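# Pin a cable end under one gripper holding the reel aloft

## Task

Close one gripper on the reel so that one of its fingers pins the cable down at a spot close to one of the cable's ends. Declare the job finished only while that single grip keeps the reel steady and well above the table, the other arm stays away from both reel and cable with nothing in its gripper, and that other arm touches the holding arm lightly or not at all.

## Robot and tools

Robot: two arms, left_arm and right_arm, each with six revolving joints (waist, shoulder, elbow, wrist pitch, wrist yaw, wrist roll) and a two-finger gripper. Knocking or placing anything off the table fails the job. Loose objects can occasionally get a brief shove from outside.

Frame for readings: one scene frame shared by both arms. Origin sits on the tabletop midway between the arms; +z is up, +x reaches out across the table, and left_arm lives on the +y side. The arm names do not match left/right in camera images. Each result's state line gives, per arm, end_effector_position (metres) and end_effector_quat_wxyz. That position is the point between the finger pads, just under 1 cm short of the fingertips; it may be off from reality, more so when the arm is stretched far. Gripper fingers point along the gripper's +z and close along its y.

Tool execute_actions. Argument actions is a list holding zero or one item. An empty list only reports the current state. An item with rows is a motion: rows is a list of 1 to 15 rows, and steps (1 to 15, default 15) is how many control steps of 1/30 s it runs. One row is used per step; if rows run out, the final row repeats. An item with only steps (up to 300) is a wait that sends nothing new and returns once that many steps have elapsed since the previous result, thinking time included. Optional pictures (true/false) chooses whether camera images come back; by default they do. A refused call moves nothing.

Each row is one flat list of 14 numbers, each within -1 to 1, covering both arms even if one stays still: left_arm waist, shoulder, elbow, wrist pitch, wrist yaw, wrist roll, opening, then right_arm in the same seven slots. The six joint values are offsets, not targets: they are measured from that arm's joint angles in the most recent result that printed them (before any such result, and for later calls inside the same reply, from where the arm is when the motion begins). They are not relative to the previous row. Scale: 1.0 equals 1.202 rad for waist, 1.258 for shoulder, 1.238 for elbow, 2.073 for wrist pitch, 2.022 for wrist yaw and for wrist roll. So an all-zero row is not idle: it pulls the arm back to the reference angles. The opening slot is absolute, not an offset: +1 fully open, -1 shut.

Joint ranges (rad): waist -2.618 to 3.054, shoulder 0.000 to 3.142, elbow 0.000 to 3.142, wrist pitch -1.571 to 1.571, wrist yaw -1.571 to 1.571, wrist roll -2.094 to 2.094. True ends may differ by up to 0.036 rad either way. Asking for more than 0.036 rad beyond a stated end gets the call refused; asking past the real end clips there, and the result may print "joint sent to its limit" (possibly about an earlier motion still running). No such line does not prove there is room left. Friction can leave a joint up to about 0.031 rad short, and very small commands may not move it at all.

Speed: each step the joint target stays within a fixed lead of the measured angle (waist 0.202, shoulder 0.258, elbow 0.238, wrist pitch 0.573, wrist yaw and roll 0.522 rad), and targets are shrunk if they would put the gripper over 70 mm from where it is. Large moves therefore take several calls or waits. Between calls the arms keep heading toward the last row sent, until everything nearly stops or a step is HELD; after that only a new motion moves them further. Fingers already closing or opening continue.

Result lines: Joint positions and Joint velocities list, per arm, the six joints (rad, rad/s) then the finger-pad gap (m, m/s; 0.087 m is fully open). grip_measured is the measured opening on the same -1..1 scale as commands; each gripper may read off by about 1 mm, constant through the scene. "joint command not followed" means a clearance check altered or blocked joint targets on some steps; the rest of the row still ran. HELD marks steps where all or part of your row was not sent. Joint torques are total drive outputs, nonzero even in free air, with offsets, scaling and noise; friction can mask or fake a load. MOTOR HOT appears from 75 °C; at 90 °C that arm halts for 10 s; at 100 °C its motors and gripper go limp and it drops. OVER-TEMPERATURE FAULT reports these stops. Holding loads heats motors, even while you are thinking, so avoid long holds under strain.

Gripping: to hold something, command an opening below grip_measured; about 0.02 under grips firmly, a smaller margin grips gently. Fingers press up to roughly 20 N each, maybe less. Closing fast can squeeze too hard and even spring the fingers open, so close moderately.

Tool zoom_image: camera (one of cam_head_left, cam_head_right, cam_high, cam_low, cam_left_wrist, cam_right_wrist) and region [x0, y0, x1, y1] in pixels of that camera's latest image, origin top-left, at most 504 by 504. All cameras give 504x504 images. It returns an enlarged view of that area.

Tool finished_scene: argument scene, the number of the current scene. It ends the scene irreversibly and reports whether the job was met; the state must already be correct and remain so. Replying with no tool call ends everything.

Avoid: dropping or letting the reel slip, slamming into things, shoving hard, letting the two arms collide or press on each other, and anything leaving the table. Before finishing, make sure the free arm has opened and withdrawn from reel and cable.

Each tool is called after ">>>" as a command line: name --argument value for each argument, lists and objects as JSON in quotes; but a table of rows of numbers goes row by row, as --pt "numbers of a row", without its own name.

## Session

>>> execute_actions --actions '[]'

Scene clock: 0.00 s of 4800.00 s.
left_arm: end_effector_position=(+0.3881, +0.0946, +0.2221) grip_measured=+1.000 end_effector_quat_wxyz=(+0.205, -0.198, +0.719, -0.634) | right_arm: end_effector_position=(+0.4857, -0.6367, +0.1389) grip_measured=+0.979 end_effector_quat_wxyz=(+0.476, +0.617, +0.565, -0.271)
Joint positions: left_arm=[-0.046  1.551  0.815  0.549  0.92  -1.378  0.087] | right_arm=[-0.517  2.043  1.582 -0.238  0.899  0.894  0.087]
Joint velocities: left_arm=[ 0.002  0.007 -0.002  0.037 -0.037  0.007  0.   ] | right_arm=[ 0.002  0.012  0.007  0.022 -0.007  0.022  0.001]
Joint torques (N m, as the arm reports them, + toward a larger angle): no reading

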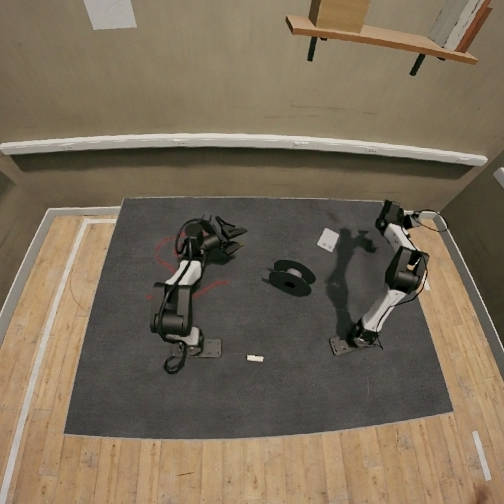

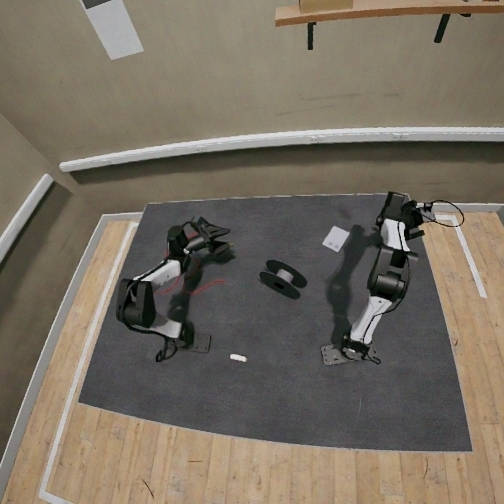

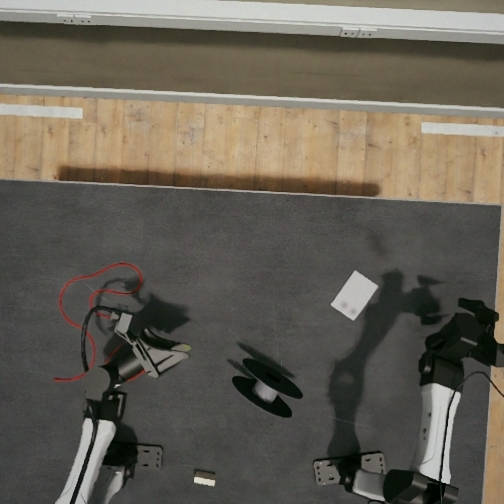

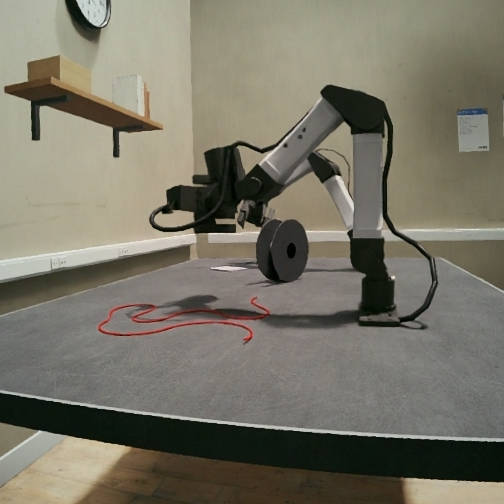

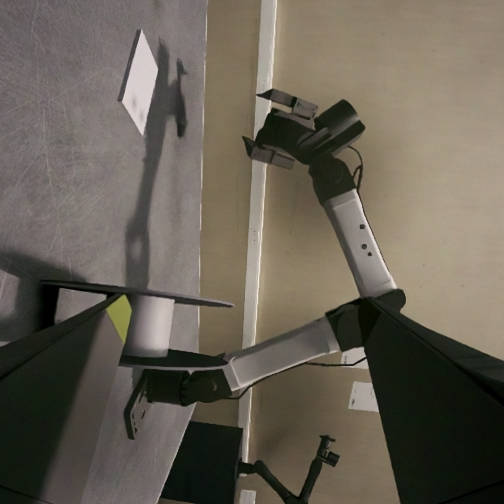

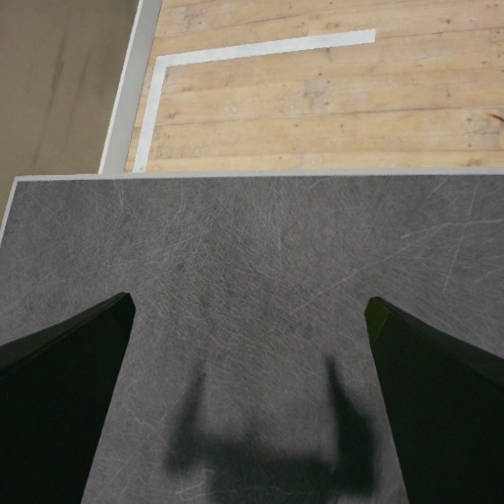

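>>> zoom_image --camera "cam_high" --region '[215, 340, 315, 430]'

>>> zoom_image --camera "cam_high" --region '[40, 250, 210, 410]'

>>> zoom_image --camera "cam_head_left" --region '[135, 205, 335, 325]'

>>> zoom_image --camera "cam_low" --region '[80, 200, 340, 360]'

Region (215, 340, 315, 430) of cam_high's 504x504 image, scaled by 5.040, with more detail than that image has; it fills the top 454 rows of this view, and the rest is white.

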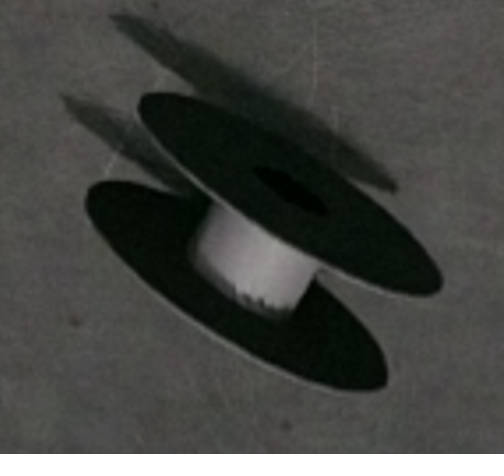

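Region (40, 250, 210, 410) of cam_high's 504x504 image, scaled by 2.965, with more detail than that image has; it fills the top 474 rows of this view, and the rest is white.

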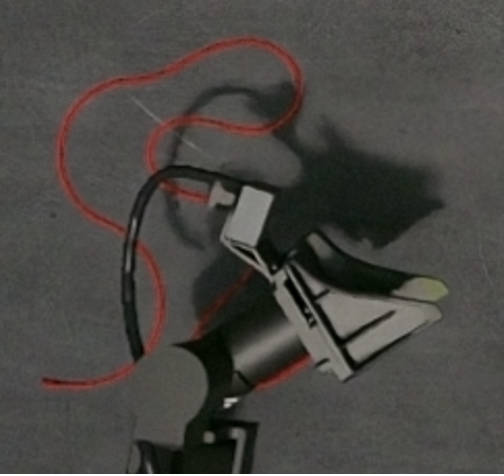

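Region (135, 205, 335, 325) of cam_head_left's 504x504 image, scaled by 2.520, with more detail than that image has; it fills the top 302 rows of this view, and the rest is white.

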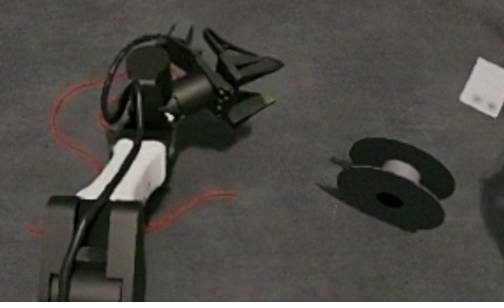

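Region (80, 200, 340, 360) of cam_low's 504x504 image, scaled by 1.938, with more detail than that image has; it fills the top 310 rows of this view, and the rest is white.

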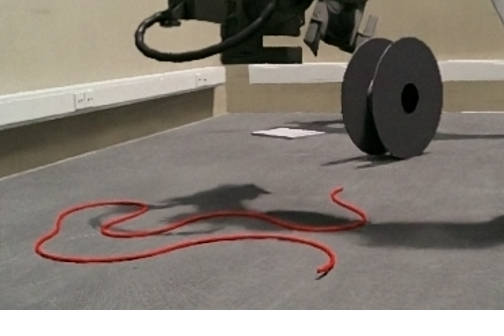

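>>> execute_actions --actions '[{"rows":[[0.0008,-0.0017,0.0042,-0.0221,-0.0141,-0.0109,0.95,0.012,-0.015,-0.017,0.0062,-0.0178,-0.0151,0.95],[0.003,-0.0066,0.0158,-0.0436,-0.0255,-0.0182,0.88,0.0288,-0.0336,-0.0361,0.0078,-0.0337,-0.0277,0.9],[0.0064,-0.0141,0.0335,-0.0667,-0.0378,-0.0261,0.79,0.0405,-0.0453,-0.0451,0.0094,-0.051,-0.0414,0.84],[0.0106,-0.0235,0.056,-0.0897,-0.05,-0.0339,0.69,0.0548,-0.0595,-0.0561,0.0111,-0.0681,-0.0549,0.78],[0.0155,-0.0343,0.0818,-0.1122,-0.0619,-0.0416,0.59,0.0716,-0.0762,-0.0691,0.0127,-0.0848,-0.0682,0.72],[0.0208,-0.046,0.1097,-0.136,-0.0745,-0.0497,0.49,0.0911,-0.0955,-0.0842,0.0144,-0.1026,-0.0822,0.66],[0.0262,-0.058,0.1383,-0.1598,-0.0872,-0.0579,0.39,0.1132,-0.1174,-0.1012,0.0161,-0.1203,-0.0963,0.6],[0.0315,-0.0697,0.1662,-0.1836,-0.0998,-0.066,0.29,0.1366,-0.1407,-0.1193,0.0178,-0.138,-0.1103,0.54],[0.0364,-0.0805,0.192,-0.2074,-0.1124,-0.0741,0.19,0.16,-0.1639,-0.1374,0.0195,-0.1557,-0.1243,0.48],[0.0406,-0.0899,0.2145,-0.2312,-0.1251,-0.0823,0.09,0.1833,-0.187,-0.1554,0.0212,-0.1735,-0.1384,0.42],[0.044,-0.0974,0.2322,-0.255,-0.1377,-0.0904,-0.01,0.2067,-0.2103,-0.1734,0.0229,-0.1912,-0.1524,0.36],[0.0462,-0.1023,0.2438,-0.2788,-0.1503,-0.0985,-0.1,0.2301,-0.2335,-0.1915,0.0246,-0.2089,-0.1664,0.3],[0.047,-0.104,0.248,-0.3026,-0.163,-0.1067,-0.18,0.2535,-0.2567,-0.2095,0.0263,-0.2267,-0.1805,0.24],[0.047,-0.104,0.248,-0.3265,-0.1756,-0.1148,-0.25,0.2768,-0.2799,-0.2275,0.028,-0.2444,-0.1945,0.19],[0.047,-0.104,0.248,-0.3503,-0.1883,-0.1229,-0.3,0.3002,-0.3031,-0.2456,0.0297,-0.2622,-0.2086,0.15]],"steps":15}]' --pictures false

>>> execute_actions --actions '[{"rows":[[0.006,-0.012,0.018,-0.1241,-0.0682,-0.0457,-0.3,0.0781,-0.0826,-0.0741,0.0135,-0.0937,-0.0752,0.15],[0.006,-0.012,0.018,-0.1479,-0.0808,-0.0538,-0.3,0.1015,-0.1058,-0.0922,0.0152,-0.1114,-0.0893,0.15],[0.006,-0.012,0.018,-0.1716,-0.0935,-0.0619,-0.3,0.1249,-0.1291,-0.1103,0.0169,-0.1291,-0.1032,0.15],[0.006,-0.012,0.018,-0.1955,-0.1061,-0.0701,-0.3,0.1483,-0.1523,-0.1283,0.0186,-0.1469,-0.1173,0.15],[0.006,-0.012,0.018,-0.2193,-0.1188,-0.0782,-0.3,0.1716,-0.1754,-0.1463,0.0203,-0.1646,-0.1314,0.15],[0.006,-0.012,0.018,-0.2431,-0.1314,-0.0863,-0.3,0.195,-0.1986,-0.1644,0.022,-0.1824,-0.1454,0.15],[0.006,-0.012,0.018,-0.267,-0.144,-0.0945,-0.3,0.2184,-0.2219,-0.1825,0.0237,-0.2001,-0.1595,0.15],[0.006,-0.012,0.018,-0.2907,-0.1567,-0.1026,-0.3,0.2418,-0.2451,-0.2005,0.0254,-0.2178,-0.1734,0.15],[0.006,-0.012,0.018,-0.3145,-0.1693,-0.1107,-0.3,0.2652,-0.2683,-0.2186,0.0271,-0.2356,-0.1875,0.15],[0.006,-0.012,0.018,-0.3384,-0.1819,-0.1189,-0.3,0.2885,-0.2915,-0.2366,0.0288,-0.2533,-0.2016,0.15],[0.006,-0.012,0.018,-0.3622,-0.1946,-0.127,-0.3,0.3119,-0.3147,-0.2546,0.0305,-0.2711,-0.2156,0.15],[0.006,-0.012,0.018,-0.3859,-0.2072,-0.1351,-0.3,0.3353,-0.3379,-0.2727,0.0322,-0.2887,-0.2296,0.15],[0.006,-0.012,0.018,-0.4098,-0.2199,-0.1433,-0.3,0.3587,-0.3612,-0.2908,0.0339,-0.3065,-0.2436,0.15],[0.006,-0.012,0.018,-0.4336,-0.2325,-0.1514,-0.3,0.382,-0.3843,-0.3088,0.0357,-0.3243,-0.2577,0.15],[0.006,-0.012,0.018,-0.4574,-0.2451,-0.1595,-0.3,0.4054,-0.4075,-0.3268,0.0374,-0.342,-0.2718,0.15]],"steps":15}]' --pictures false

>>> execute_actions --actions '[{"rows":[[0.005,-0.008,0.012,-0.1241,-0.0682,-0.0457,-0.3,0.0782,-0.0827,-0.0742,0.0135,-0.0937,-0.0752,0.15],[0.005,-0.008,0.012,-0.1479,-0.0808,-0.0538,-0.3,0.1015,-0.1058,-0.0922,0.0152,-0.1114,-0.0893,0.15],[0.005,-0.008,0.012,-0.1704,-0.0928,-0.0615,-0.3,0.1249,-0.1291,-0.1103,0.0168,-0.1282,-0.1025,0.15],[0.005,-0.008,0.012,-0.1902,-0.1033,-0.0683,-0.3,0.1483,-0.1523,-0.1283,0.0182,-0.143,-0.1142,0.15],[0.005,-0.008,0.012,-0.2074,-0.1124,-0.0741,-0.3,0.1703,-0.1742,-0.1453,0.0195,-0.1557,-0.1243,0.15],[0.005,-0.008,0.012,-0.222,-0.1202,-0.0791,-0.3,0.1898,-0.1936,-0.1604,0.0205,-0.1666,-0.1329,0.15],[0.005,-0.008,0.012,-0.2339,-0.1265,-0.0832,-0.3,0.2067,-0.2103,-0.1734,0.0214,-0.1755,-0.1399,0.15],[0.005,-0.008,0.012,-0.2431,-0.1314,-0.0863,-0.3,0.221,-0.2245,-0.1845,0.022,-0.1824,-0.1454,0.15],[0.005,-0.008,0.012,-0.2497,-0.1349,-0.0886,-0.3,0.2327,-0.2361,-0.1935,0.0225,-0.1873,-0.1493,0.15],[0.005,-0.008,0.012,-0.2538,-0.137,-0.09,-0.3,0.2418,-0.2451,-0.2005,0.0228,-0.1903,-0.1517,0.15],[0.005,-0.008,0.012,-0.255,-0.1377,-0.0904,-0.3,0.2482,-0.2515,-0.2055,0.0229,-0.1912,-0.1524,0.15],[0.005,-0.008,0.012,-0.255,-0.1377,-0.0904,-0.3,0.2522,-0.2555,-0.2086,0.0229,-0.1912,-0.1524,0.15],[0.005,-0.008,0.012,-0.255,-0.1377,-0.0904,-0.3,0.2535,-0.2567,-0.2095,0.0229,-0.1912,-0.1524,0.15]],"steps":15}]' --pictures false

>>> execute_actions --actions '[{"steps":12}]'

Scene clock: 120.50 s of 4800.00 s.
left_arm: end_effector_position=(+0.4310, +0.1378, +0.3063) grip_measured=-0.275 end_effector_quat_wxyz=(+0.229, -0.386, +0.675, -0.586) | right_arm: end_effector_position=(+0.5104, -0.4292, +0.1787) grip_measured=+0.170 end_effector_quat_wxyz=(+0.504, +0.370, +0.776, -0.085)
Joint positions: left_arm=[ 0.004  1.422  1.109  0.049  0.65  -1.554  0.032] | right_arm=[-0.203  1.725  1.342 -0.199  0.522  0.596  0.051]
Joint velocities: left_arm=[ 0.022 -0.217  0.193 -1.062 -0.667 -0.462 -0.044] | right_arm=[ 0.774 -0.916 -0.598  0.198 -1.077 -0.813 -0.033]
Joint torques (N m, as the arm reports them, + toward a larger angle): left_arm=[ 1.03 -5.64  7.65  1.56 -0.01  0.03] | right_arm=[  0.17 -10.66   5.03   1.9    0.19  -0.04]
Steps of this call (steps 1 to 180: nothing new was sent; then 114.00 s passed at rest; steps 181 to 195: all 15 steps of this action). Readings (joint positions):
181: left_arm=[-0.046 1.551 0.815 0.545 0.917 -1.380] | right_arm=[-0.517 2.043 1.582 -0.238 0.896 0.891]
182: left_arm=[-0.046 1.551 0.815 0.533 0.911 -1.385] | right_arm=[-0.515 2.040 1.578 -0.236 0.887 0.884]
184: left_arm=[-0.046 1.551 0.825 0.479 0.888 -1.402] | right_arm=[-0.501 2.020 1.555 -0.234 0.855 0.858]
188: left_arm=[-0.031 1.527 0.924 0.307 0.815 -1.452] | right_arm=[-0.420 1.940 1.487 -0.228 0.755 0.778]
195: the state above

Scene clock: 121.00 s of 4800.00 s.
left_arm: end_effector_position=(+0.3838, +0.1918, +0.1712) grip_measured=-0.300 end_effector_quat_wxyz=(-0.074, +0.717, -0.623, +0.304) | right_arm: end_effector_position=(+0.3871, -0.1814, +0.2172) grip_measured=+0.150 end_effector_quat_wxyz=(+0.518, -0.109, +0.832, +0.165)
Joint positions: left_arm=[ 0.004  1.413  1.116 -0.69   0.271 -1.803  0.031] | right_arm=[ 0.232  1.277  0.999 -0.144 -0.01   0.174  0.05 ]
Joint velocities: left_arm=[-0.017 -0.002 -0.012 -1.385 -0.711 -0.52  -0.001] | right_arm=[ 0.789 -0.857 -0.637  0.007 -1.004 -0.857  0.001]
Joint torques (N m, as the arm reports them, + toward a larger angle): left_arm=[ 0.95 -7.07  8.37  1.54 -0.03 -0.02] | right_arm=[ 0.45 -6.81  5.52  2.14  0.05 -0.15]
Steps of this call (steps 1 to 15: all 15 steps of this action). Readings (joint positions):
1: left_arm=[0.004 1.416 1.114 0.009 0.626 -1.570] | right_arm=[-0.173 1.693 1.319 -0.193 0.487 0.569]
2: left_arm=[0.004 1.413 1.116 -0.035 0.601 -1.587] | right_arm=[-0.142 1.660 1.294 -0.189 0.453 0.541]
4: left_arm=[0.004 1.413 1.116 -0.135 0.551 -1.621] | right_arm=[-0.078 1.597 1.247 -0.181 0.382 0.485]
8: left_arm=[0.004 1.413 1.116 -0.342 0.449 -1.688] | right_arm=[0.039 1.479 1.157 -0.167 0.239 0.372]
15: the state above

Scene clock: 121.50 s of 4800.00 s.
left_arm: end_effector_position=(+0.2868, +0.2368, +0.1136) grip_measured=-0.300 end_effector_quat_wxyz=(-0.016, +0.829, -0.558, +0.044) | right_arm: end_effector_position=(+0.2359, -0.0909, +0.2272) grip_measured=+0.150 end_effector_quat_wxyz=(+0.506, -0.417, +0.686, +0.315)
Joint positions: left_arm=[ 0.004  1.413  1.116 -1.183  0.021 -1.969  0.031] | right_arm=[ 0.527  0.97   0.767 -0.112 -0.365 -0.104  0.05 ]
Joint velocities: left_arm=[ 0.007  0.002 -0.022 -0.256 -0.256 -0.051 -0.   ] | right_arm=[ 0.017  0.012 -0.032 -0.007 -0.154 -0.11  -0.001]
Joint torques (N m, as the arm reports them, + toward a larger angle): left_arm=[ 0.65 -6.33  7.49  0.42 -0.14  0.05] | right_arm=[ 0.55 -3.94  5.28  2.23 -0.14 -0.06]
Steps of this call (steps 1 to 15: all 15 steps of this action). Readings (joint positions):
1: left_arm=[0.004 1.413 1.116 -0.740 0.246 -1.820] | right_arm=[0.263 1.246 0.975 -0.140 -0.044 0.147]
2: left_arm=[0.004 1.413 1.116 -0.789 0.221 -1.837] | right_arm=[0.295 1.213 0.950 -0.136 -0.079 0.119]
4: left_arm=[0.004 1.413 1.116 -0.885 0.172 -1.869] | right_arm=[0.358 1.150 0.903 -0.130 -0.149 0.065]
8: left_arm=[0.004 1.413 1.116 -1.050 0.089 -1.924] | right_arm=[0.461 1.040 0.823 -0.119 -0.269 -0.028]
15: the state above

Scene clock: 121.90 s of 4800.00 s.
left_arm: end_effector_position=(+0.2809, +0.2399, +0.1121) grip_measured=-0.300 end_effector_quat_wxyz=(-0.015, +0.832, -0.553, +0.028) | right_arm: end_effector_position=(+0.2337, -0.0895, +0.2274) grip_measured=+0.150 end_effector_quat_wxyz=(+0.506, -0.427, +0.678, +0.318)
Joint positions: left_arm=[ 0.004  1.413  1.116 -1.209  0.005 -1.979  0.031] | right_arm=[ 0.527  0.97   0.766 -0.11  -0.383 -0.122  0.05 ]
Joint velocities: left_arm=[ 0.007 -0.022  0.007 -0.007  0.007  0.007  0.   ] | right_arm=[-0.002 -0.012 -0.002  0.007 -0.022 -0.066  0.   ]
Joint torques (N m, as the arm reports them, + toward a larger angle): left_arm=[ 0.89 -6.26  7.51  0.31 -0.21 -0.08] | right_arm=[ 0.83 -4.09  5.26  2.19 -0.06 -0.01]
Steps of this call (steps 1 to 12: the robot went on to your last target). Readings (joint positions):
1: left_arm=[0.004 1.413 1.116 -1.189 0.018 -1.971] | right_arm=[0.527 0.970 0.766 -0.112 -0.369 -0.108]
2: left_arm=[0.004 1.413 1.116 -1.194 0.015 -1.973] | right_arm=[0.527 0.970 0.766 -0.112 -0.372 -0.111]
4: left_arm=[0.004 1.413 1.116 -1.201 0.011 -1.975] | right_arm=[0.527 0.970 0.766 -0.111 -0.377 -0.115]
8: left_arm=[0.004 1.413 1.116 -1.207 0.007 -1.978] | right_arm=[0.527 0.970 0.766 -0.110 -0.382 -0.120]
12: the state above

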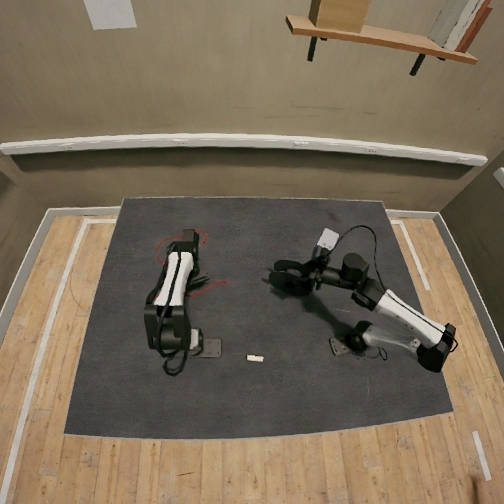

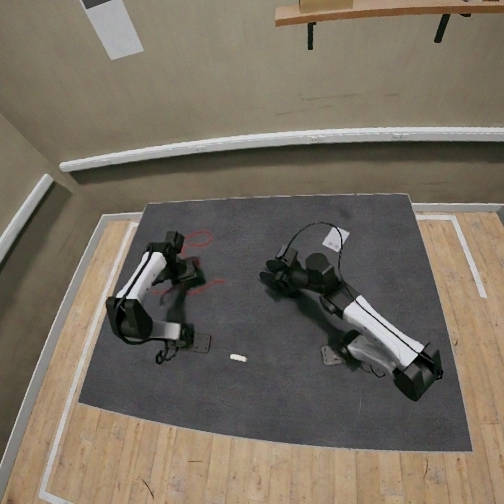

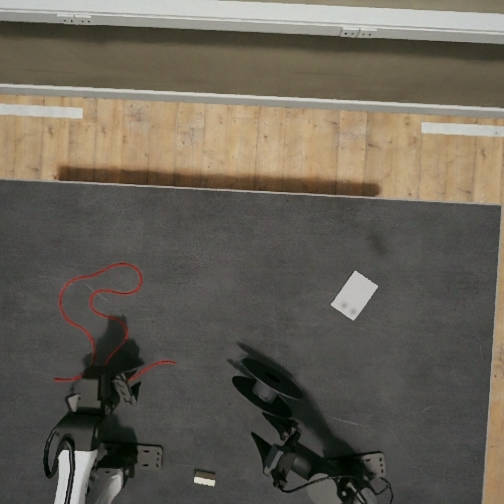

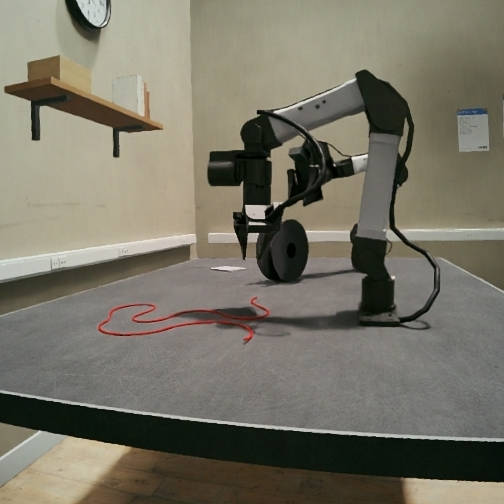

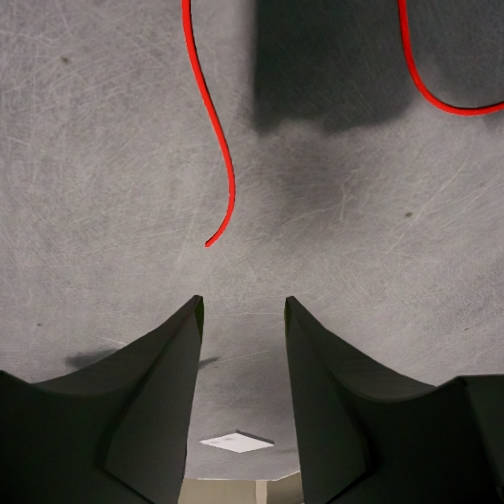

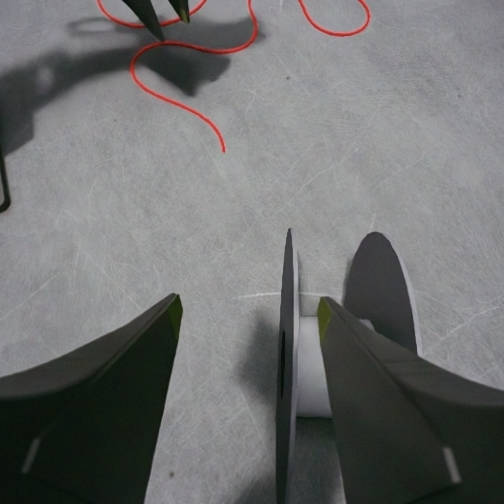

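>>> execute_actions --actions '[]'

Scene clock: 137.57 s of 4800.00 s.
left_arm: end_effector_position=(+0.2807, +0.2401, +0.1120) grip_measured=-0.300 end_effector_quat_wxyz=(-0.016, +0.833, -0.553, +0.027) | right_arm: end_effector_position=(+0.2336, -0.0894, +0.2275) grip_measured=+0.150 end_effector_quat_wxyz=(+0.506, -0.428, +0.678, +0.318)
Joint positions: left_arm=[ 0.004  1.413  1.116 -1.21   0.004 -1.98   0.031] | right_arm=[ 0.527  0.97   0.766 -0.109 -0.385 -0.123  0.05 ]
Joint velocities: left_arm=[ 0.002 -0.017  0.007  0.007  0.022 -0.037  0.   ] | right_arm=[ 0.007 -0.007 -0.002 -0.022 -0.081 -0.022 -0.001]
Joint torques (N m, as the arm reports them, + toward a larger angle): left_arm=[ 0.92 -6.27  7.66  0.4  -0.19 -0.03] | right_arm=[ 0.83 -4.1   5.27  2.15 -0.15 -0.06]
Steps of this call (steps 1 to 30: the robot went on to your last target; steps 31 to 210: nothing new was sent; then 8.67 s passed at rest). Readings (joint positions):
1: left_arm=[0.004 1.413 1.116 -1.210 0.005 -1.979] | right_arm=[0.527 0.970 0.766 -0.109 -0.383 -0.122]
2: left_arm=[0.004 1.413 1.116 -1.210 0.005 -1.980] | right_arm=[0.527 0.970 0.766 -0.109 -0.384 -0.123]
4: left_arm=[0.004 1.413 1.116 -1.210 0.005 -1.980] | right_arm=[0.527 0.970 0.766 -0.109 -0.384 -0.123]
8: left_arm=[0.004 1.413 1.116 -1.210 0.004 -1.980] | right_arm=[0.527 0.970 0.766 -0.109 -0.384 -0.123]
210: the state above
All arms were judged still, so your last target was given up. Only a new action makes them travel on or press farther. Fingers that are still opening or closing keep moving.

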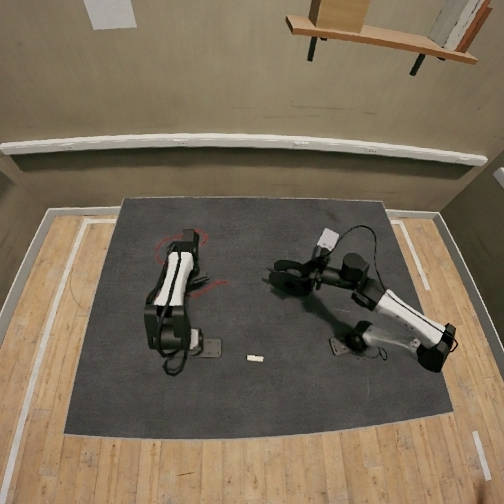

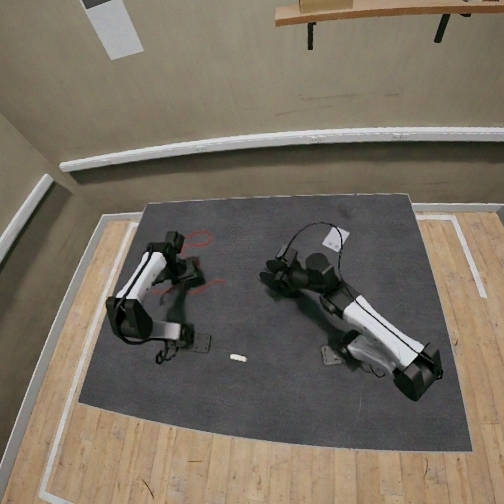

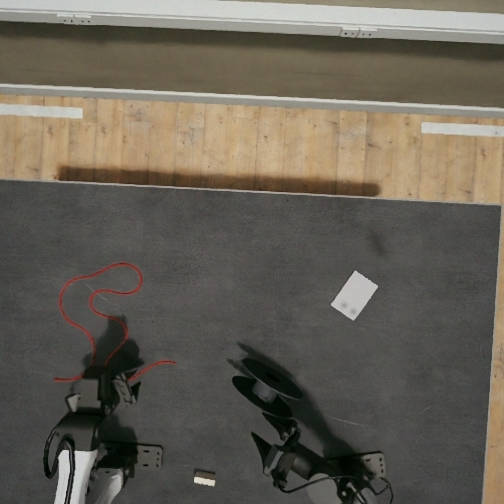

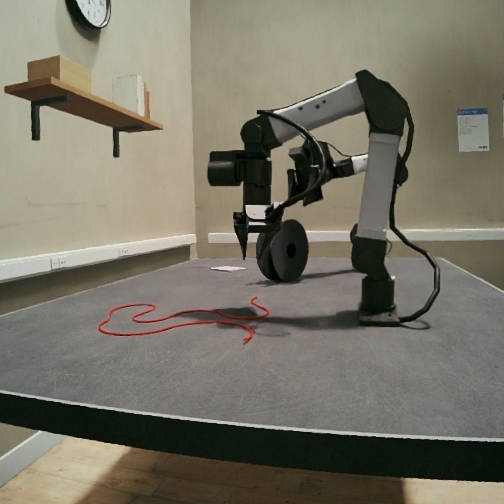

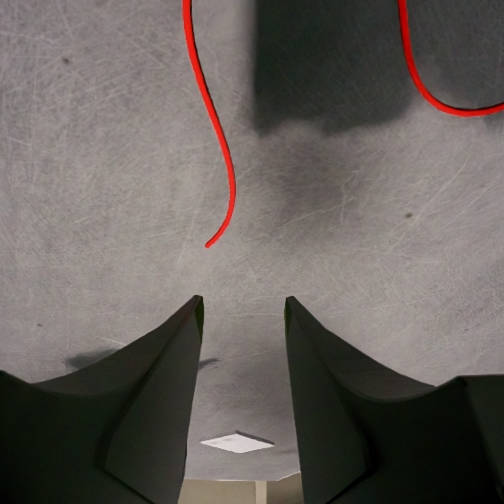

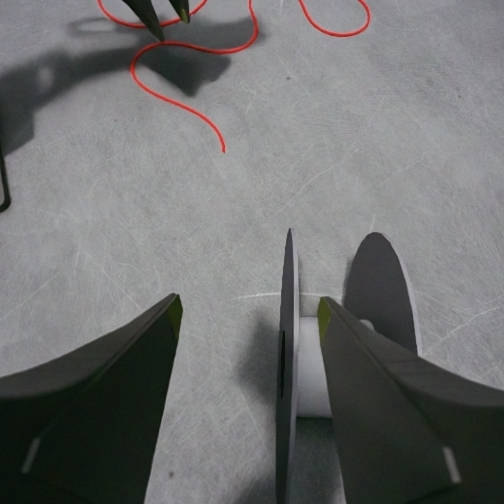

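>>> execute_actions --actions '[{"rows": [[-0.0013,0,0,0.0022,0,-0.0004,-0.3,-0.0020,0,0,0.0019,0,0,0.15],[-0.0051,0,0,0.0086,0,-0.0018,-0.3,-0.0075,0,0,0.0074,0,0,0.15],[-0.0105,0.0011,-0.0034,0.0188,0,-0.0039,-0.3,-0.0155,0.0008,-0.0028,0.0161,0,0,0.15],[-0.0165,0.0045,-0.0133,0.0323,0,-0.0066,-0.3,-0.0244,0.0031,-0.0112,0.0277,0,0,0.15],[-0.0219,0.0098,-0.0291,0.0482,0,-0.0099,-0.3,-0.0324,0.0068,-0.0246,0.0414,0,0,0.15],[-0.0257,0.0168,-0.0501,0.0657,0,-0.0135,-0.3,-0.0379,0.0117,-0.0422,0.0564,0,0,0.15],[-0.027,0.0251,-0.0748,0.0838,0,-0.0172,-0.3,-0.0399,0.0175,-0.0631,0.0719,0,0,0.15],[-0.027,0.0343,-0.1019,0.1013,0,-0.0208,-0.3,-0.0399,0.0238,-0.0860,0.0869,0,0,0.15],[-0.027,0.0436,-0.1299,0.1172,0,-0.0241,-0.3,-0.0399,0.0303,-0.1095,0.1006,0,0,0.15],[-0.027,0.0528,-0.1570,0.1307,0,-0.0268,-0.3,-0.0399,0.0366,-0.1324,0.1122,0,0,0.15],[-0.027,0.0611,-0.1817,0.1409,0,-0.0289,-0.3,-0.0399,0.0424,-0.1533,0.1209,0,0,0.15],[-0.027,0.0681,-0.2027,0.1473,0,-0.0303,-0.3,-0.0399,0.0473,-0.1709,0.1264,0,0,0.15],[-0.027,0.0734,-0.2185,0.1495,0,-0.0307,-0.3,-0.0399,0.0510,-0.1843,0.1283,0,0,0.15],[-0.027,0.0768,-0.2284,0.1495,0,-0.0307,-0.3,-0.0399,0.0533,-0.1927,0.1283,0,0,0.15],[-0.027,0.0779,-0.2318,0.1495,0,-0.0307,-0.3,-0.0399,0.0541,-0.1955,0.1283,0,0,0.15]], "steps": 15}]' --pictures false

>>> execute_actions --actions '[{"steps": 10}]'

Scene clock: 203.03 s of 4800.00 s.
left_arm: end_effector_position=(+0.2617, +0.2352, +0.0291) grip_measured=-0.300 end_effector_quat_wxyz=(+0.009, +0.839, -0.544, -0.011) | right_arm: end_effector_position=(+0.2433, -0.0979, +0.1598) grip_measured=+0.150 end_effector_quat_wxyz=(+0.492, -0.417, +0.700, +0.305)
Joint positions: left_arm=[-0.02   1.499  0.86  -0.96   0.004 -2.025  0.031] | right_arm=[ 0.49   1.021  0.559  0.101 -0.385 -0.123  0.05 ]
Joint velocities: left_arm=[ 0.012  0.217 -0.496  0.125  0.037 -0.066 -0.   ] | right_arm=[ 0.022  0.208 -0.486  0.051  0.051  0.037  0.001]
Joint torques (N m, as the arm reports them, + toward a larger angle): left_arm=[-0.13 -6.06  5.66  0.64 -0.02  0.04] | right_arm=[-0.65 -2.5   6.55  2.54 -0.03  0.06]
Steps of this call (steps 1 to 180: nothing new was sent; then 58.97 s passed at rest; steps 181 to 195: all 15 steps of this action). Readings (joint positions):
181: left_arm=[0.004 1.413 1.116 -1.210 0.004 -1.980] | right_arm=[0.527 0.970 0.766 -0.109 -0.385 -0.123]
182: left_arm=[0.004 1.413 1.116 -1.210 0.004 -1.980] | right_arm=[0.527 0.970 0.766 -0.109 -0.385 -0.123]
184: left_arm=[0.003 1.413 1.116 -1.200 0.004 -1.982] | right_arm=[0.522 0.970 0.766 -0.101 -0.385 -0.123]
188: left_arm=[-0.017 1.416 1.067 -1.110 0.004 -1.996] | right_arm=[0.493 0.970 0.735 -0.019 -0.385 -0.123]
195: the state above

Scene clock: 203.37 s of 4800.00 s.
left_arm: end_effector_position=(+0.2654, +0.2352, +0.0234) grip_measured=-0.300 end_effector_quat_wxyz=(+0.005, +0.841, -0.541, -0.004) | right_arm: end_effector_position=(+0.2439, -0.0974, +0.1543) grip_measured=+0.150 end_effector_quat_wxyz=(+0.494, -0.417, +0.699, +0.306)
Joint positions: left_arm=[-0.02   1.506  0.841 -0.917  0.004 -2.035  0.031] | right_arm=[ 0.49   1.03   0.536  0.137 -0.385 -0.123  0.05 ]
Joint velocities: left_arm=[-0.012  0.012 -0.007 -0.051 -0.037 -0.007  0.002] | right_arm=[-0.012 -0.007 -0.012 -0.022 -0.037  0.037 -0.001]
Joint torques (N m, as the arm reports them, + toward a larger angle): left_arm=[-0.12 -5.16  4.76  0.31 -0.09  0.01] | right_arm=[-0.65 -2.46  6.11  2.06 -0.02  0.06]
Steps of this call (steps 1 to 10: the robot went on to your last target). Readings (joint positions):
1: left_arm=[-0.020 1.505 0.848 -0.956 0.004 -2.028] | right_arm=[0.490 1.027 0.546 0.101 -0.385 -0.123]
2: left_arm=[-0.020 1.506 0.842 -0.953 0.004 -2.030] | right_arm=[0.490 1.029 0.538 0.101 -0.385 -0.123]
4: left_arm=[-0.020 1.506 0.841 -0.941 0.004 -2.032] | right_arm=[0.490 1.030 0.536 0.108 -0.385 -0.123]
8: left_arm=[-0.020 1.506 0.841 -0.921 0.004 -2.034] | right_arm=[0.490 1.030 0.536 0.131 -0.385 -0.123]
10: the state above

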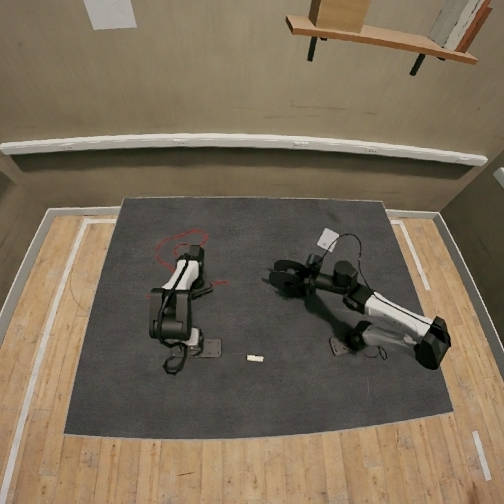

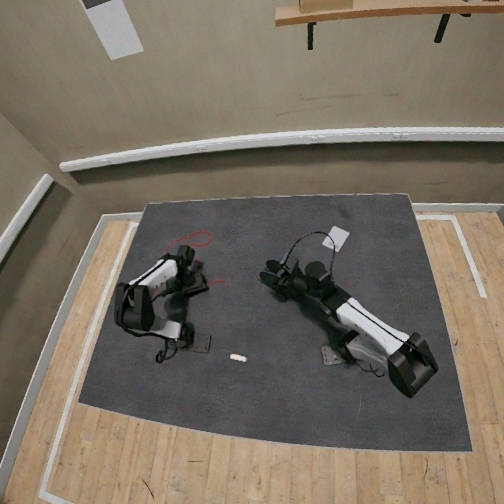

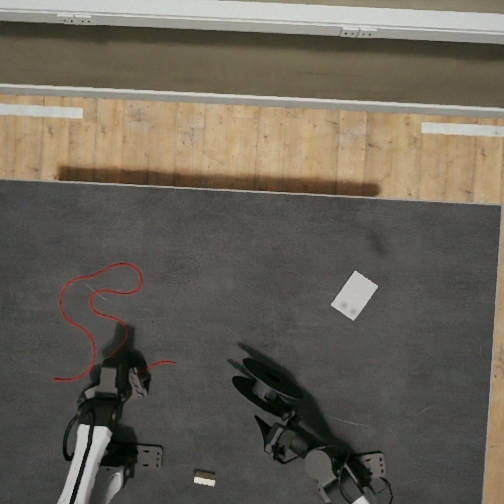

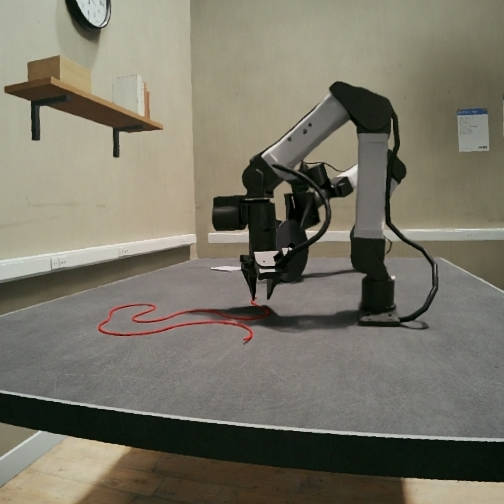

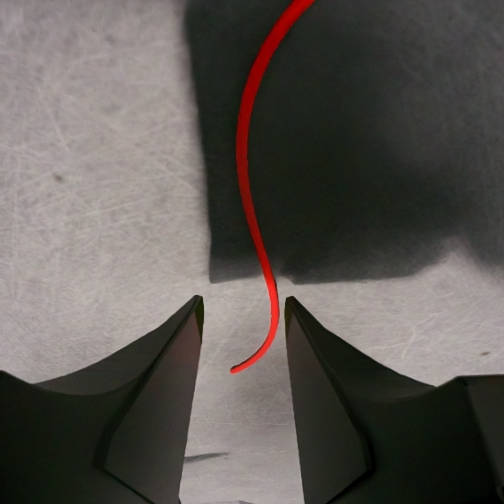

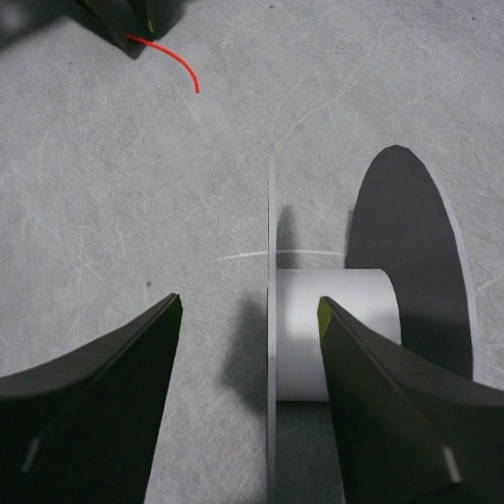

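>>> execute_actions --actions '[{"rows": [[-0.0013,0,0,0.0030,0,0,-0.3,-0.0012,0,0.0006,0.0096,0,0,0.15],[-0.0050,0.0009,0,0.0059,0,0,-0.3,-0.0044,0,0.0025,0.0096,0,0,0.15],[-0.0103,0.0034,0,0.0101,0,0,-0.3,-0.0091,0,0.0055,0.0096,0,0,0.15],[-0.0163,0.0075,0,0.0151,0,0,-0.3,-0.0142,0,0.0094,0.0096,0,0,0.15],[-0.0216,0.0128,0,0.0206,0,0,-0.3,-0.0189,0,0.0141,0.0096,0,0,0.15],[-0.0253,0.0191,0,0.0262,0,0,-0.3,-0.0221,0,0.0192,0.0096,0,0,0.15],[-0.0266,0.0261,0,0.0317,0,0,-0.3,-0.0233,0,0.0244,0.0096,0,0,0.15],[-0.0266,0.0332,0,0.0367,0,0,-0.3,-0.0233,0,0.0295,0.0096,0,0,0.15],[-0.0266,0.0402,0,0.0409,0,0,-0.3,-0.0233,0,0.0342,0.0096,0,0,0.1],[-0.0266,0.0465,0,0.0441,0,0,-0.3,-0.0233,0,0.0381,0.0096,0,0,0.0],[-0.0266,0.0518,0,0.0461,0,0,-0.3,-0.0233,0,0.0411,0.0096,0,0,-0.1],[-0.0266,0.0559,0,0.0468,0,0,-0.3,-0.0233,0,0.0430,0.0096,0,0,-0.2],[-0.0266,0.0584,0,0.0468,0,0,-0.3,-0.0233,0,0.0436,0.0096,0,0,-0.3],[-0.0266,0.0593,0,0.0468,0,0,-0.3,-0.0233,0,0.0436,0.0096,0,0,-0.4],[-0.0266,0.0593,0,0.0468,0,0,-0.3,-0.0233,0,0.0436,0.0096,0,0,-0.5]], "steps": 15}]' --pictures false

>>> execute_actions --actions '[{"steps": 8}]'

Scene clock: 227.37 s of 4800.00 s.
left_arm: end_effector_position=(+0.2767, +0.2286, +0.0109) grip_measured=-0.300 end_effector_quat_wxyz=(+0.001, +0.835, -0.550, +0.002) | right_arm: end_effector_position=(+0.2532, -0.0974, +0.1692) grip_measured=-0.454 end_effector_quat_wxyz=(+0.513, -0.410, +0.691, +0.304)
Joint positions: left_arm=[-0.044  1.565  0.841 -0.844  0.004 -2.036  0.031] | right_arm=[ 0.472  1.03   0.564  0.148 -0.385 -0.123  0.024]
Joint velocities: left_arm=[ 0.007 -0.017 -0.002 -0.081 -0.051  0.022 -0.001] | right_arm=[-0.012 -0.007  0.032  0.007 -0.007 -0.022 -0.081]
Joint torques (N m, as the arm reports them, + toward a larger angle): left_arm=[ 0.07 -4.65  5.31  0.57 -0.02  0.06] | right_arm=[-0.68 -3.12  8.63  2.04 -0.02  0.06]
Steps of this call (steps 1 to 30: the robot went on to your last target; steps 31 to 210: nothing new was sent; then 16.50 s passed at rest; steps 211 to 225: all 15 steps of this action). Readings (joint positions):
211: left_arm=[-0.020 1.506 0.841 -0.911 0.004 -2.036] | right_arm=[0.490 1.030 0.536 0.144 -0.385 -0.123]
212: left_arm=[-0.020 1.506 0.841 -0.911 0.004 -2.036] | right_arm=[0.490 1.030 0.536 0.144 -0.385 -0.123]
214: left_arm=[-0.021 1.506 0.841 -0.909 0.004 -2.036] | right_arm=[0.489 1.030 0.536 0.144 -0.385 -0.123]
218: left_arm=[-0.041 1.514 0.841 -0.886 0.004 -2.036] | right_arm=[0.475 1.030 0.536 0.144 -0.385 -0.123]
225: the state above

Scene clock: 227.63 s of 4800.00 s.
left_arm: end_effector_position=(+0.2767, +0.2286, +0.0109) grip_measured=-0.300 end_effector_quat_wxyz=(+0.001, +0.835, -0.550, +0.002) | right_arm: end_effector_position=(+0.2535, -0.0972, +0.1700) grip_measured=-0.500 end_effector_quat_wxyz=(+0.513, -0.410, +0.690, +0.304)
Joint positions: left_arm=[-0.044  1.565  0.841 -0.844  0.004 -2.036  0.031] | right_arm=[ 0.472  1.03   0.565  0.149 -0.385 -0.123  0.022]
Joint velocities: left_arm=[-0.017 -0.007  0.007 -0.007 -0.081 -0.022  0.   ] | right_arm=[-0.017  0.002  0.002  0.007 -0.037 -0.037 -0.002]
Joint torques (N m, as the arm reports them, + toward a larger angle): left_arm=[ 0.06 -4.74  5.61  0.58 -0.15  0.04] | right_arm=[-0.67 -3.16  8.83  2.09 -0.02  0.06]
Steps of this call (steps 1 to 8: the robot went on to your last target). Readings (joint positions):
1: left_arm=[-0.044 1.565 0.841 -0.844 0.004 -2.036] | right_arm=[0.472 1.030 0.565 0.149 -0.385 -0.123]
2: left_arm=[-0.044 1.565 0.841 -0.844 0.004 -2.036] | right_arm=[0.472 1.030 0.565 0.149 -0.385 -0.123]
4: left_arm=[-0.044 1.565 0.841 -0.844 0.004 -2.036] | right_arm=[0.472 1.030 0.565 0.149 -0.385 -0.123]
8: the state above

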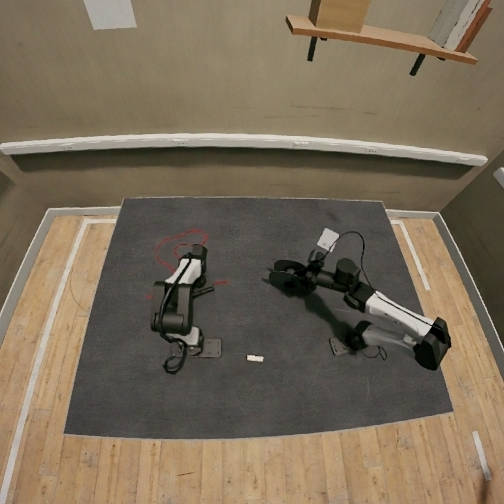

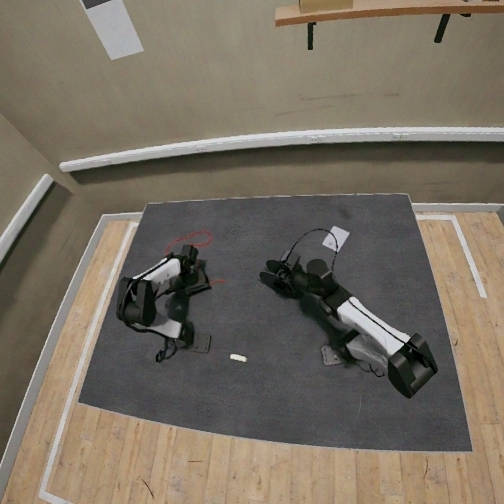

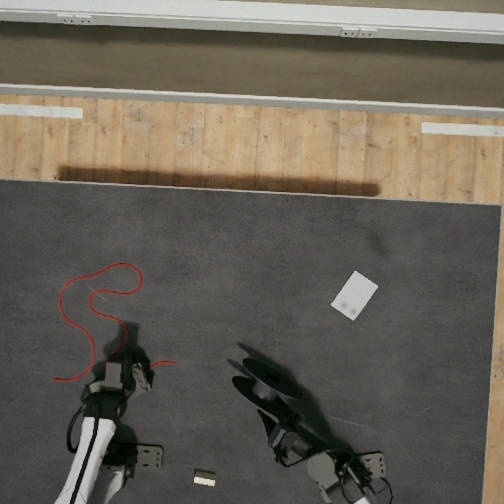

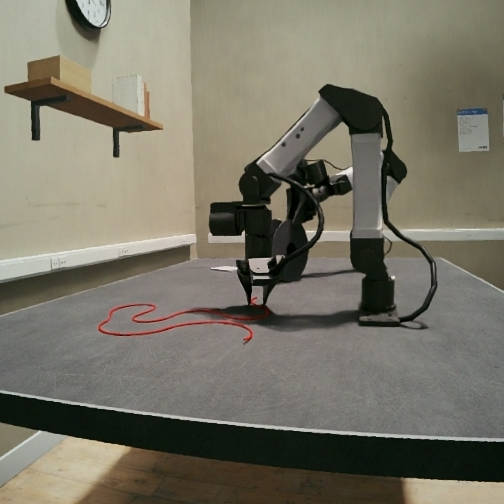

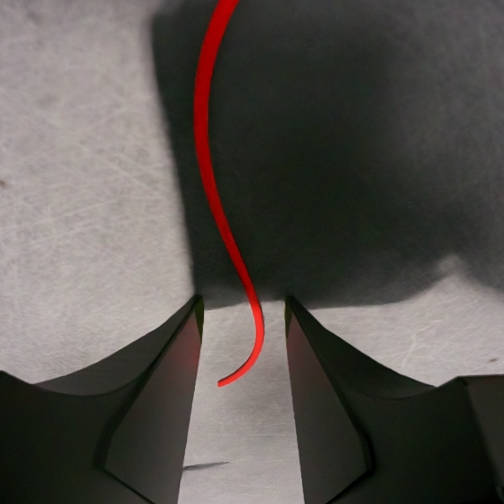

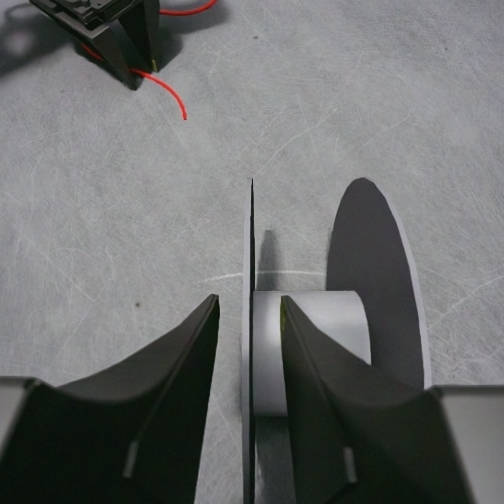

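>>> execute_actions --actions '[{"rows": [[0,0.010,0,0,0,0,-0.38,0,0,0.02,-0.004,0,0,-0.52],[0,0.010,0,0,0,0,-0.46,0,0,0.02,-0.009,0,0,-0.55],[0,0.010,0,0,0,0,-0.54,0,0,0.02,-0.013,0,0,-0.58],[0,0.010,0,0,0,0,-0.62,0,0,0.02,-0.0154,0,0,-0.62],[0,0.010,0,0,0,0,-0.69,0,0,0.02,-0.0154,0,0,-0.66],[0,0.010,0,0,0,0,-0.75,0,0,0.02,-0.0154,0,0,-0.70],[0,0.010,0,0,0,0,-0.80,0,0,0.02,-0.0154,0,0,-0.74],[0,0.010,0,0,0,0,-0.84,0,0,0.02,-0.0154,0,0,-0.78],[0,0.010,0,0,0,0,-0.87,0,0,0.02,-0.0154,0,0,-0.82],[0,0.010,0,0,0,0,-0.90,0,0,0.02,-0.0154,0,0,-0.86],[0,0.010,0,0,0,0,-0.93,0,0,0.02,-0.0154,0,0,-0.89],[0,0.010,0,0,0,0,-0.96,0,0,0.02,-0.0154,0,0,-0.92],[0,0.010,0,0,0,0,-0.98,0,0,0.02,-0.0154,0,0,-0.94],[0,0.010,0,0,0,0,-1.0,0,0,0.02,-0.0154,0,0,-0.96],[0,0.010,0,0,0,0,-1.0,0,0,0.02,-0.0154,0,0,-0.98]], "steps": 15}]' --pictures false

>>> execute_actions --actions '[{"steps": 8}]'

Scene clock: 233.53 s of 4800.00 s.
left_arm: end_effector_position=(+0.2765, +0.2284, +0.0109) grip_measured=-0.966 end_effector_quat_wxyz=(+0.002, +0.835, -0.550, +0.002) | right_arm: end_effector_position=(+0.2515, -0.0987, +0.1654) grip_measured=-0.970 end_effector_quat_wxyz=(+0.505, -0.410, +0.697, +0.303)
Joint positions: left_arm=[-0.044  1.565  0.841 -0.845  0.005 -2.036  0.001] | right_arm=[ 0.472  1.03   0.565  0.128 -0.385 -0.123  0.001]
Joint velocities: left_arm=[-0.012 -0.022  0.012 -0.022 -0.007 -0.037 -0.001] | right_arm=[ 0.017 -0.012 -0.012 -0.022  0.051 -0.081 -0.012]
Joint torques (N m, as the arm reports them, + toward a larger angle): left_arm=[ 0.62 -4.96  5.36  0.32 -0.07  0.09] | right_arm=[ 0.11 -3.28  8.93  1.86 -0.04  0.15]
Steps of this call (steps 1 to 15: the robot went on to your last target; steps 16 to 162: nothing new was sent; steps 163 to 177: all 15 steps of this action). Readings (joint positions):
163: left_arm=[-0.044 1.565 0.841 -0.845 0.005 -2.036] | right_arm=[0.472 1.030 0.565 0.149 -0.385 -0.123]
164: left_arm=[-0.044 1.565 0.841 -0.845 0.005 -2.036] | right_arm=[0.472 1.030 0.565 0.148 -0.385 -0.123]
166: left_arm=[-0.044 1.565 0.841 -0.845 0.005 -2.036] | right_arm=[0.472 1.030 0.565 0.142 -0.385 -0.123]
170: left_arm=[-0.044 1.565 0.841 -0.845 0.005 -2.036] | right_arm=[0.472 1.030 0.565 0.132 -0.385 -0.123]
177: the state above

Scene clock: 233.80 s of 4800.00 s.
left_arm: end_effector_position=(+0.2765, +0.2284, +0.0109) grip_measured=-0.966 end_effector_quat_wxyz=(+0.002, +0.835, -0.550, +0.002) | right_arm: end_effector_position=(+0.2519, -0.0989, +0.1655) grip_measured=-0.976 end_effector_quat_wxyz=(+0.506, -0.412, +0.696, +0.301)
Joint positions: left_arm=[-0.044  1.565  0.841 -0.845  0.005 -2.036  0.001] | right_arm=[ 0.472  1.03   0.565  0.128 -0.383 -0.128  0.001]
Joint velocities: left_arm=[ 0.017  0.007 -0.002  0.081 -0.007 -0.066  0.   ] | right_arm=[-0.017 -0.012 -0.002  0.007 -0.007  0.051  0.001]
Joint torques (N m, as the arm reports them, + toward a larger angle): left_arm=[ 0.47 -4.9   5.49  0.3  -0.08  0.07] | right_arm=[ 0.05 -3.13  8.74  1.9  -0.06  0.16]
Steps of this call (steps 1 to 8: the robot went on to your last target). Readings (joint positions):
1: left_arm=[-0.044 1.565 0.841 -0.845 0.005 -2.036] | right_arm=[0.472 1.030 0.565 0.128 -0.384 -0.125]
2: left_arm=[-0.044 1.565 0.841 -0.845 0.005 -2.036] | right_arm=[0.472 1.030 0.565 0.128 -0.383 -0.127]
4: left_arm=[-0.044 1.565 0.841 -0.845 0.005 -2.036] | right_arm=[0.472 1.030 0.565 0.128 -0.383 -0.128]
8: the state above

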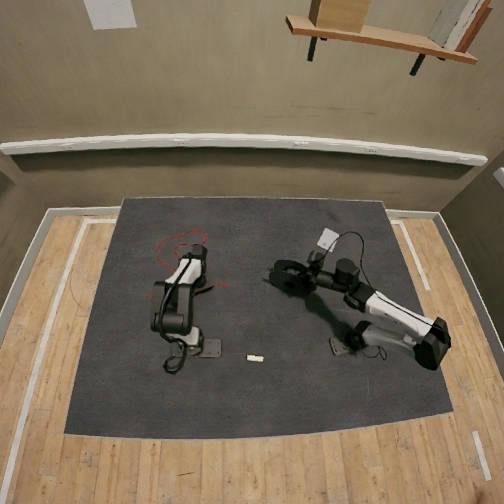

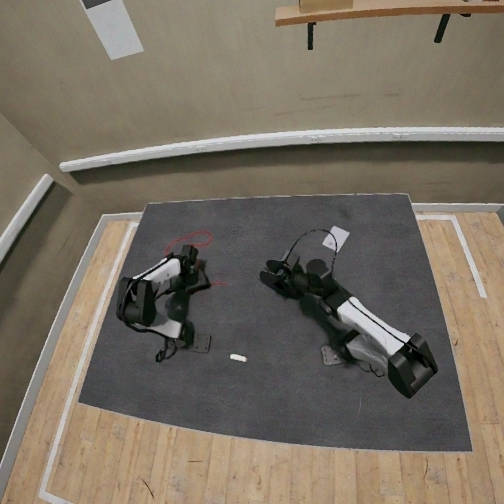

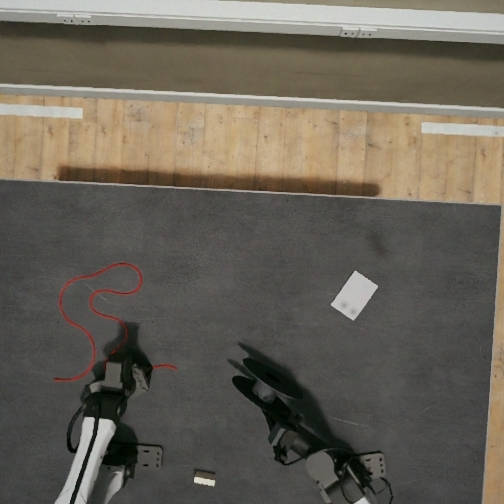

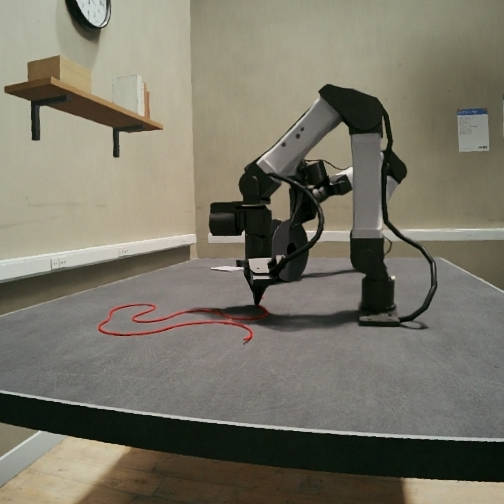

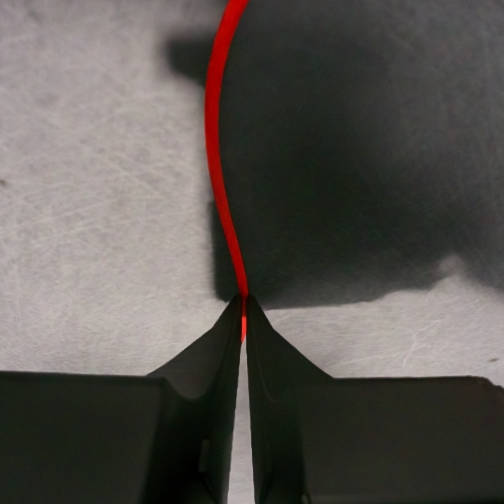

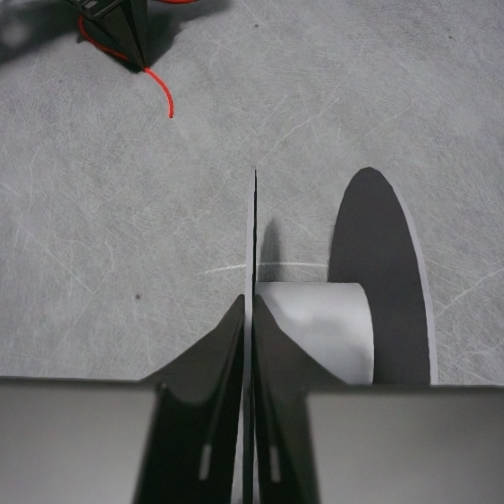

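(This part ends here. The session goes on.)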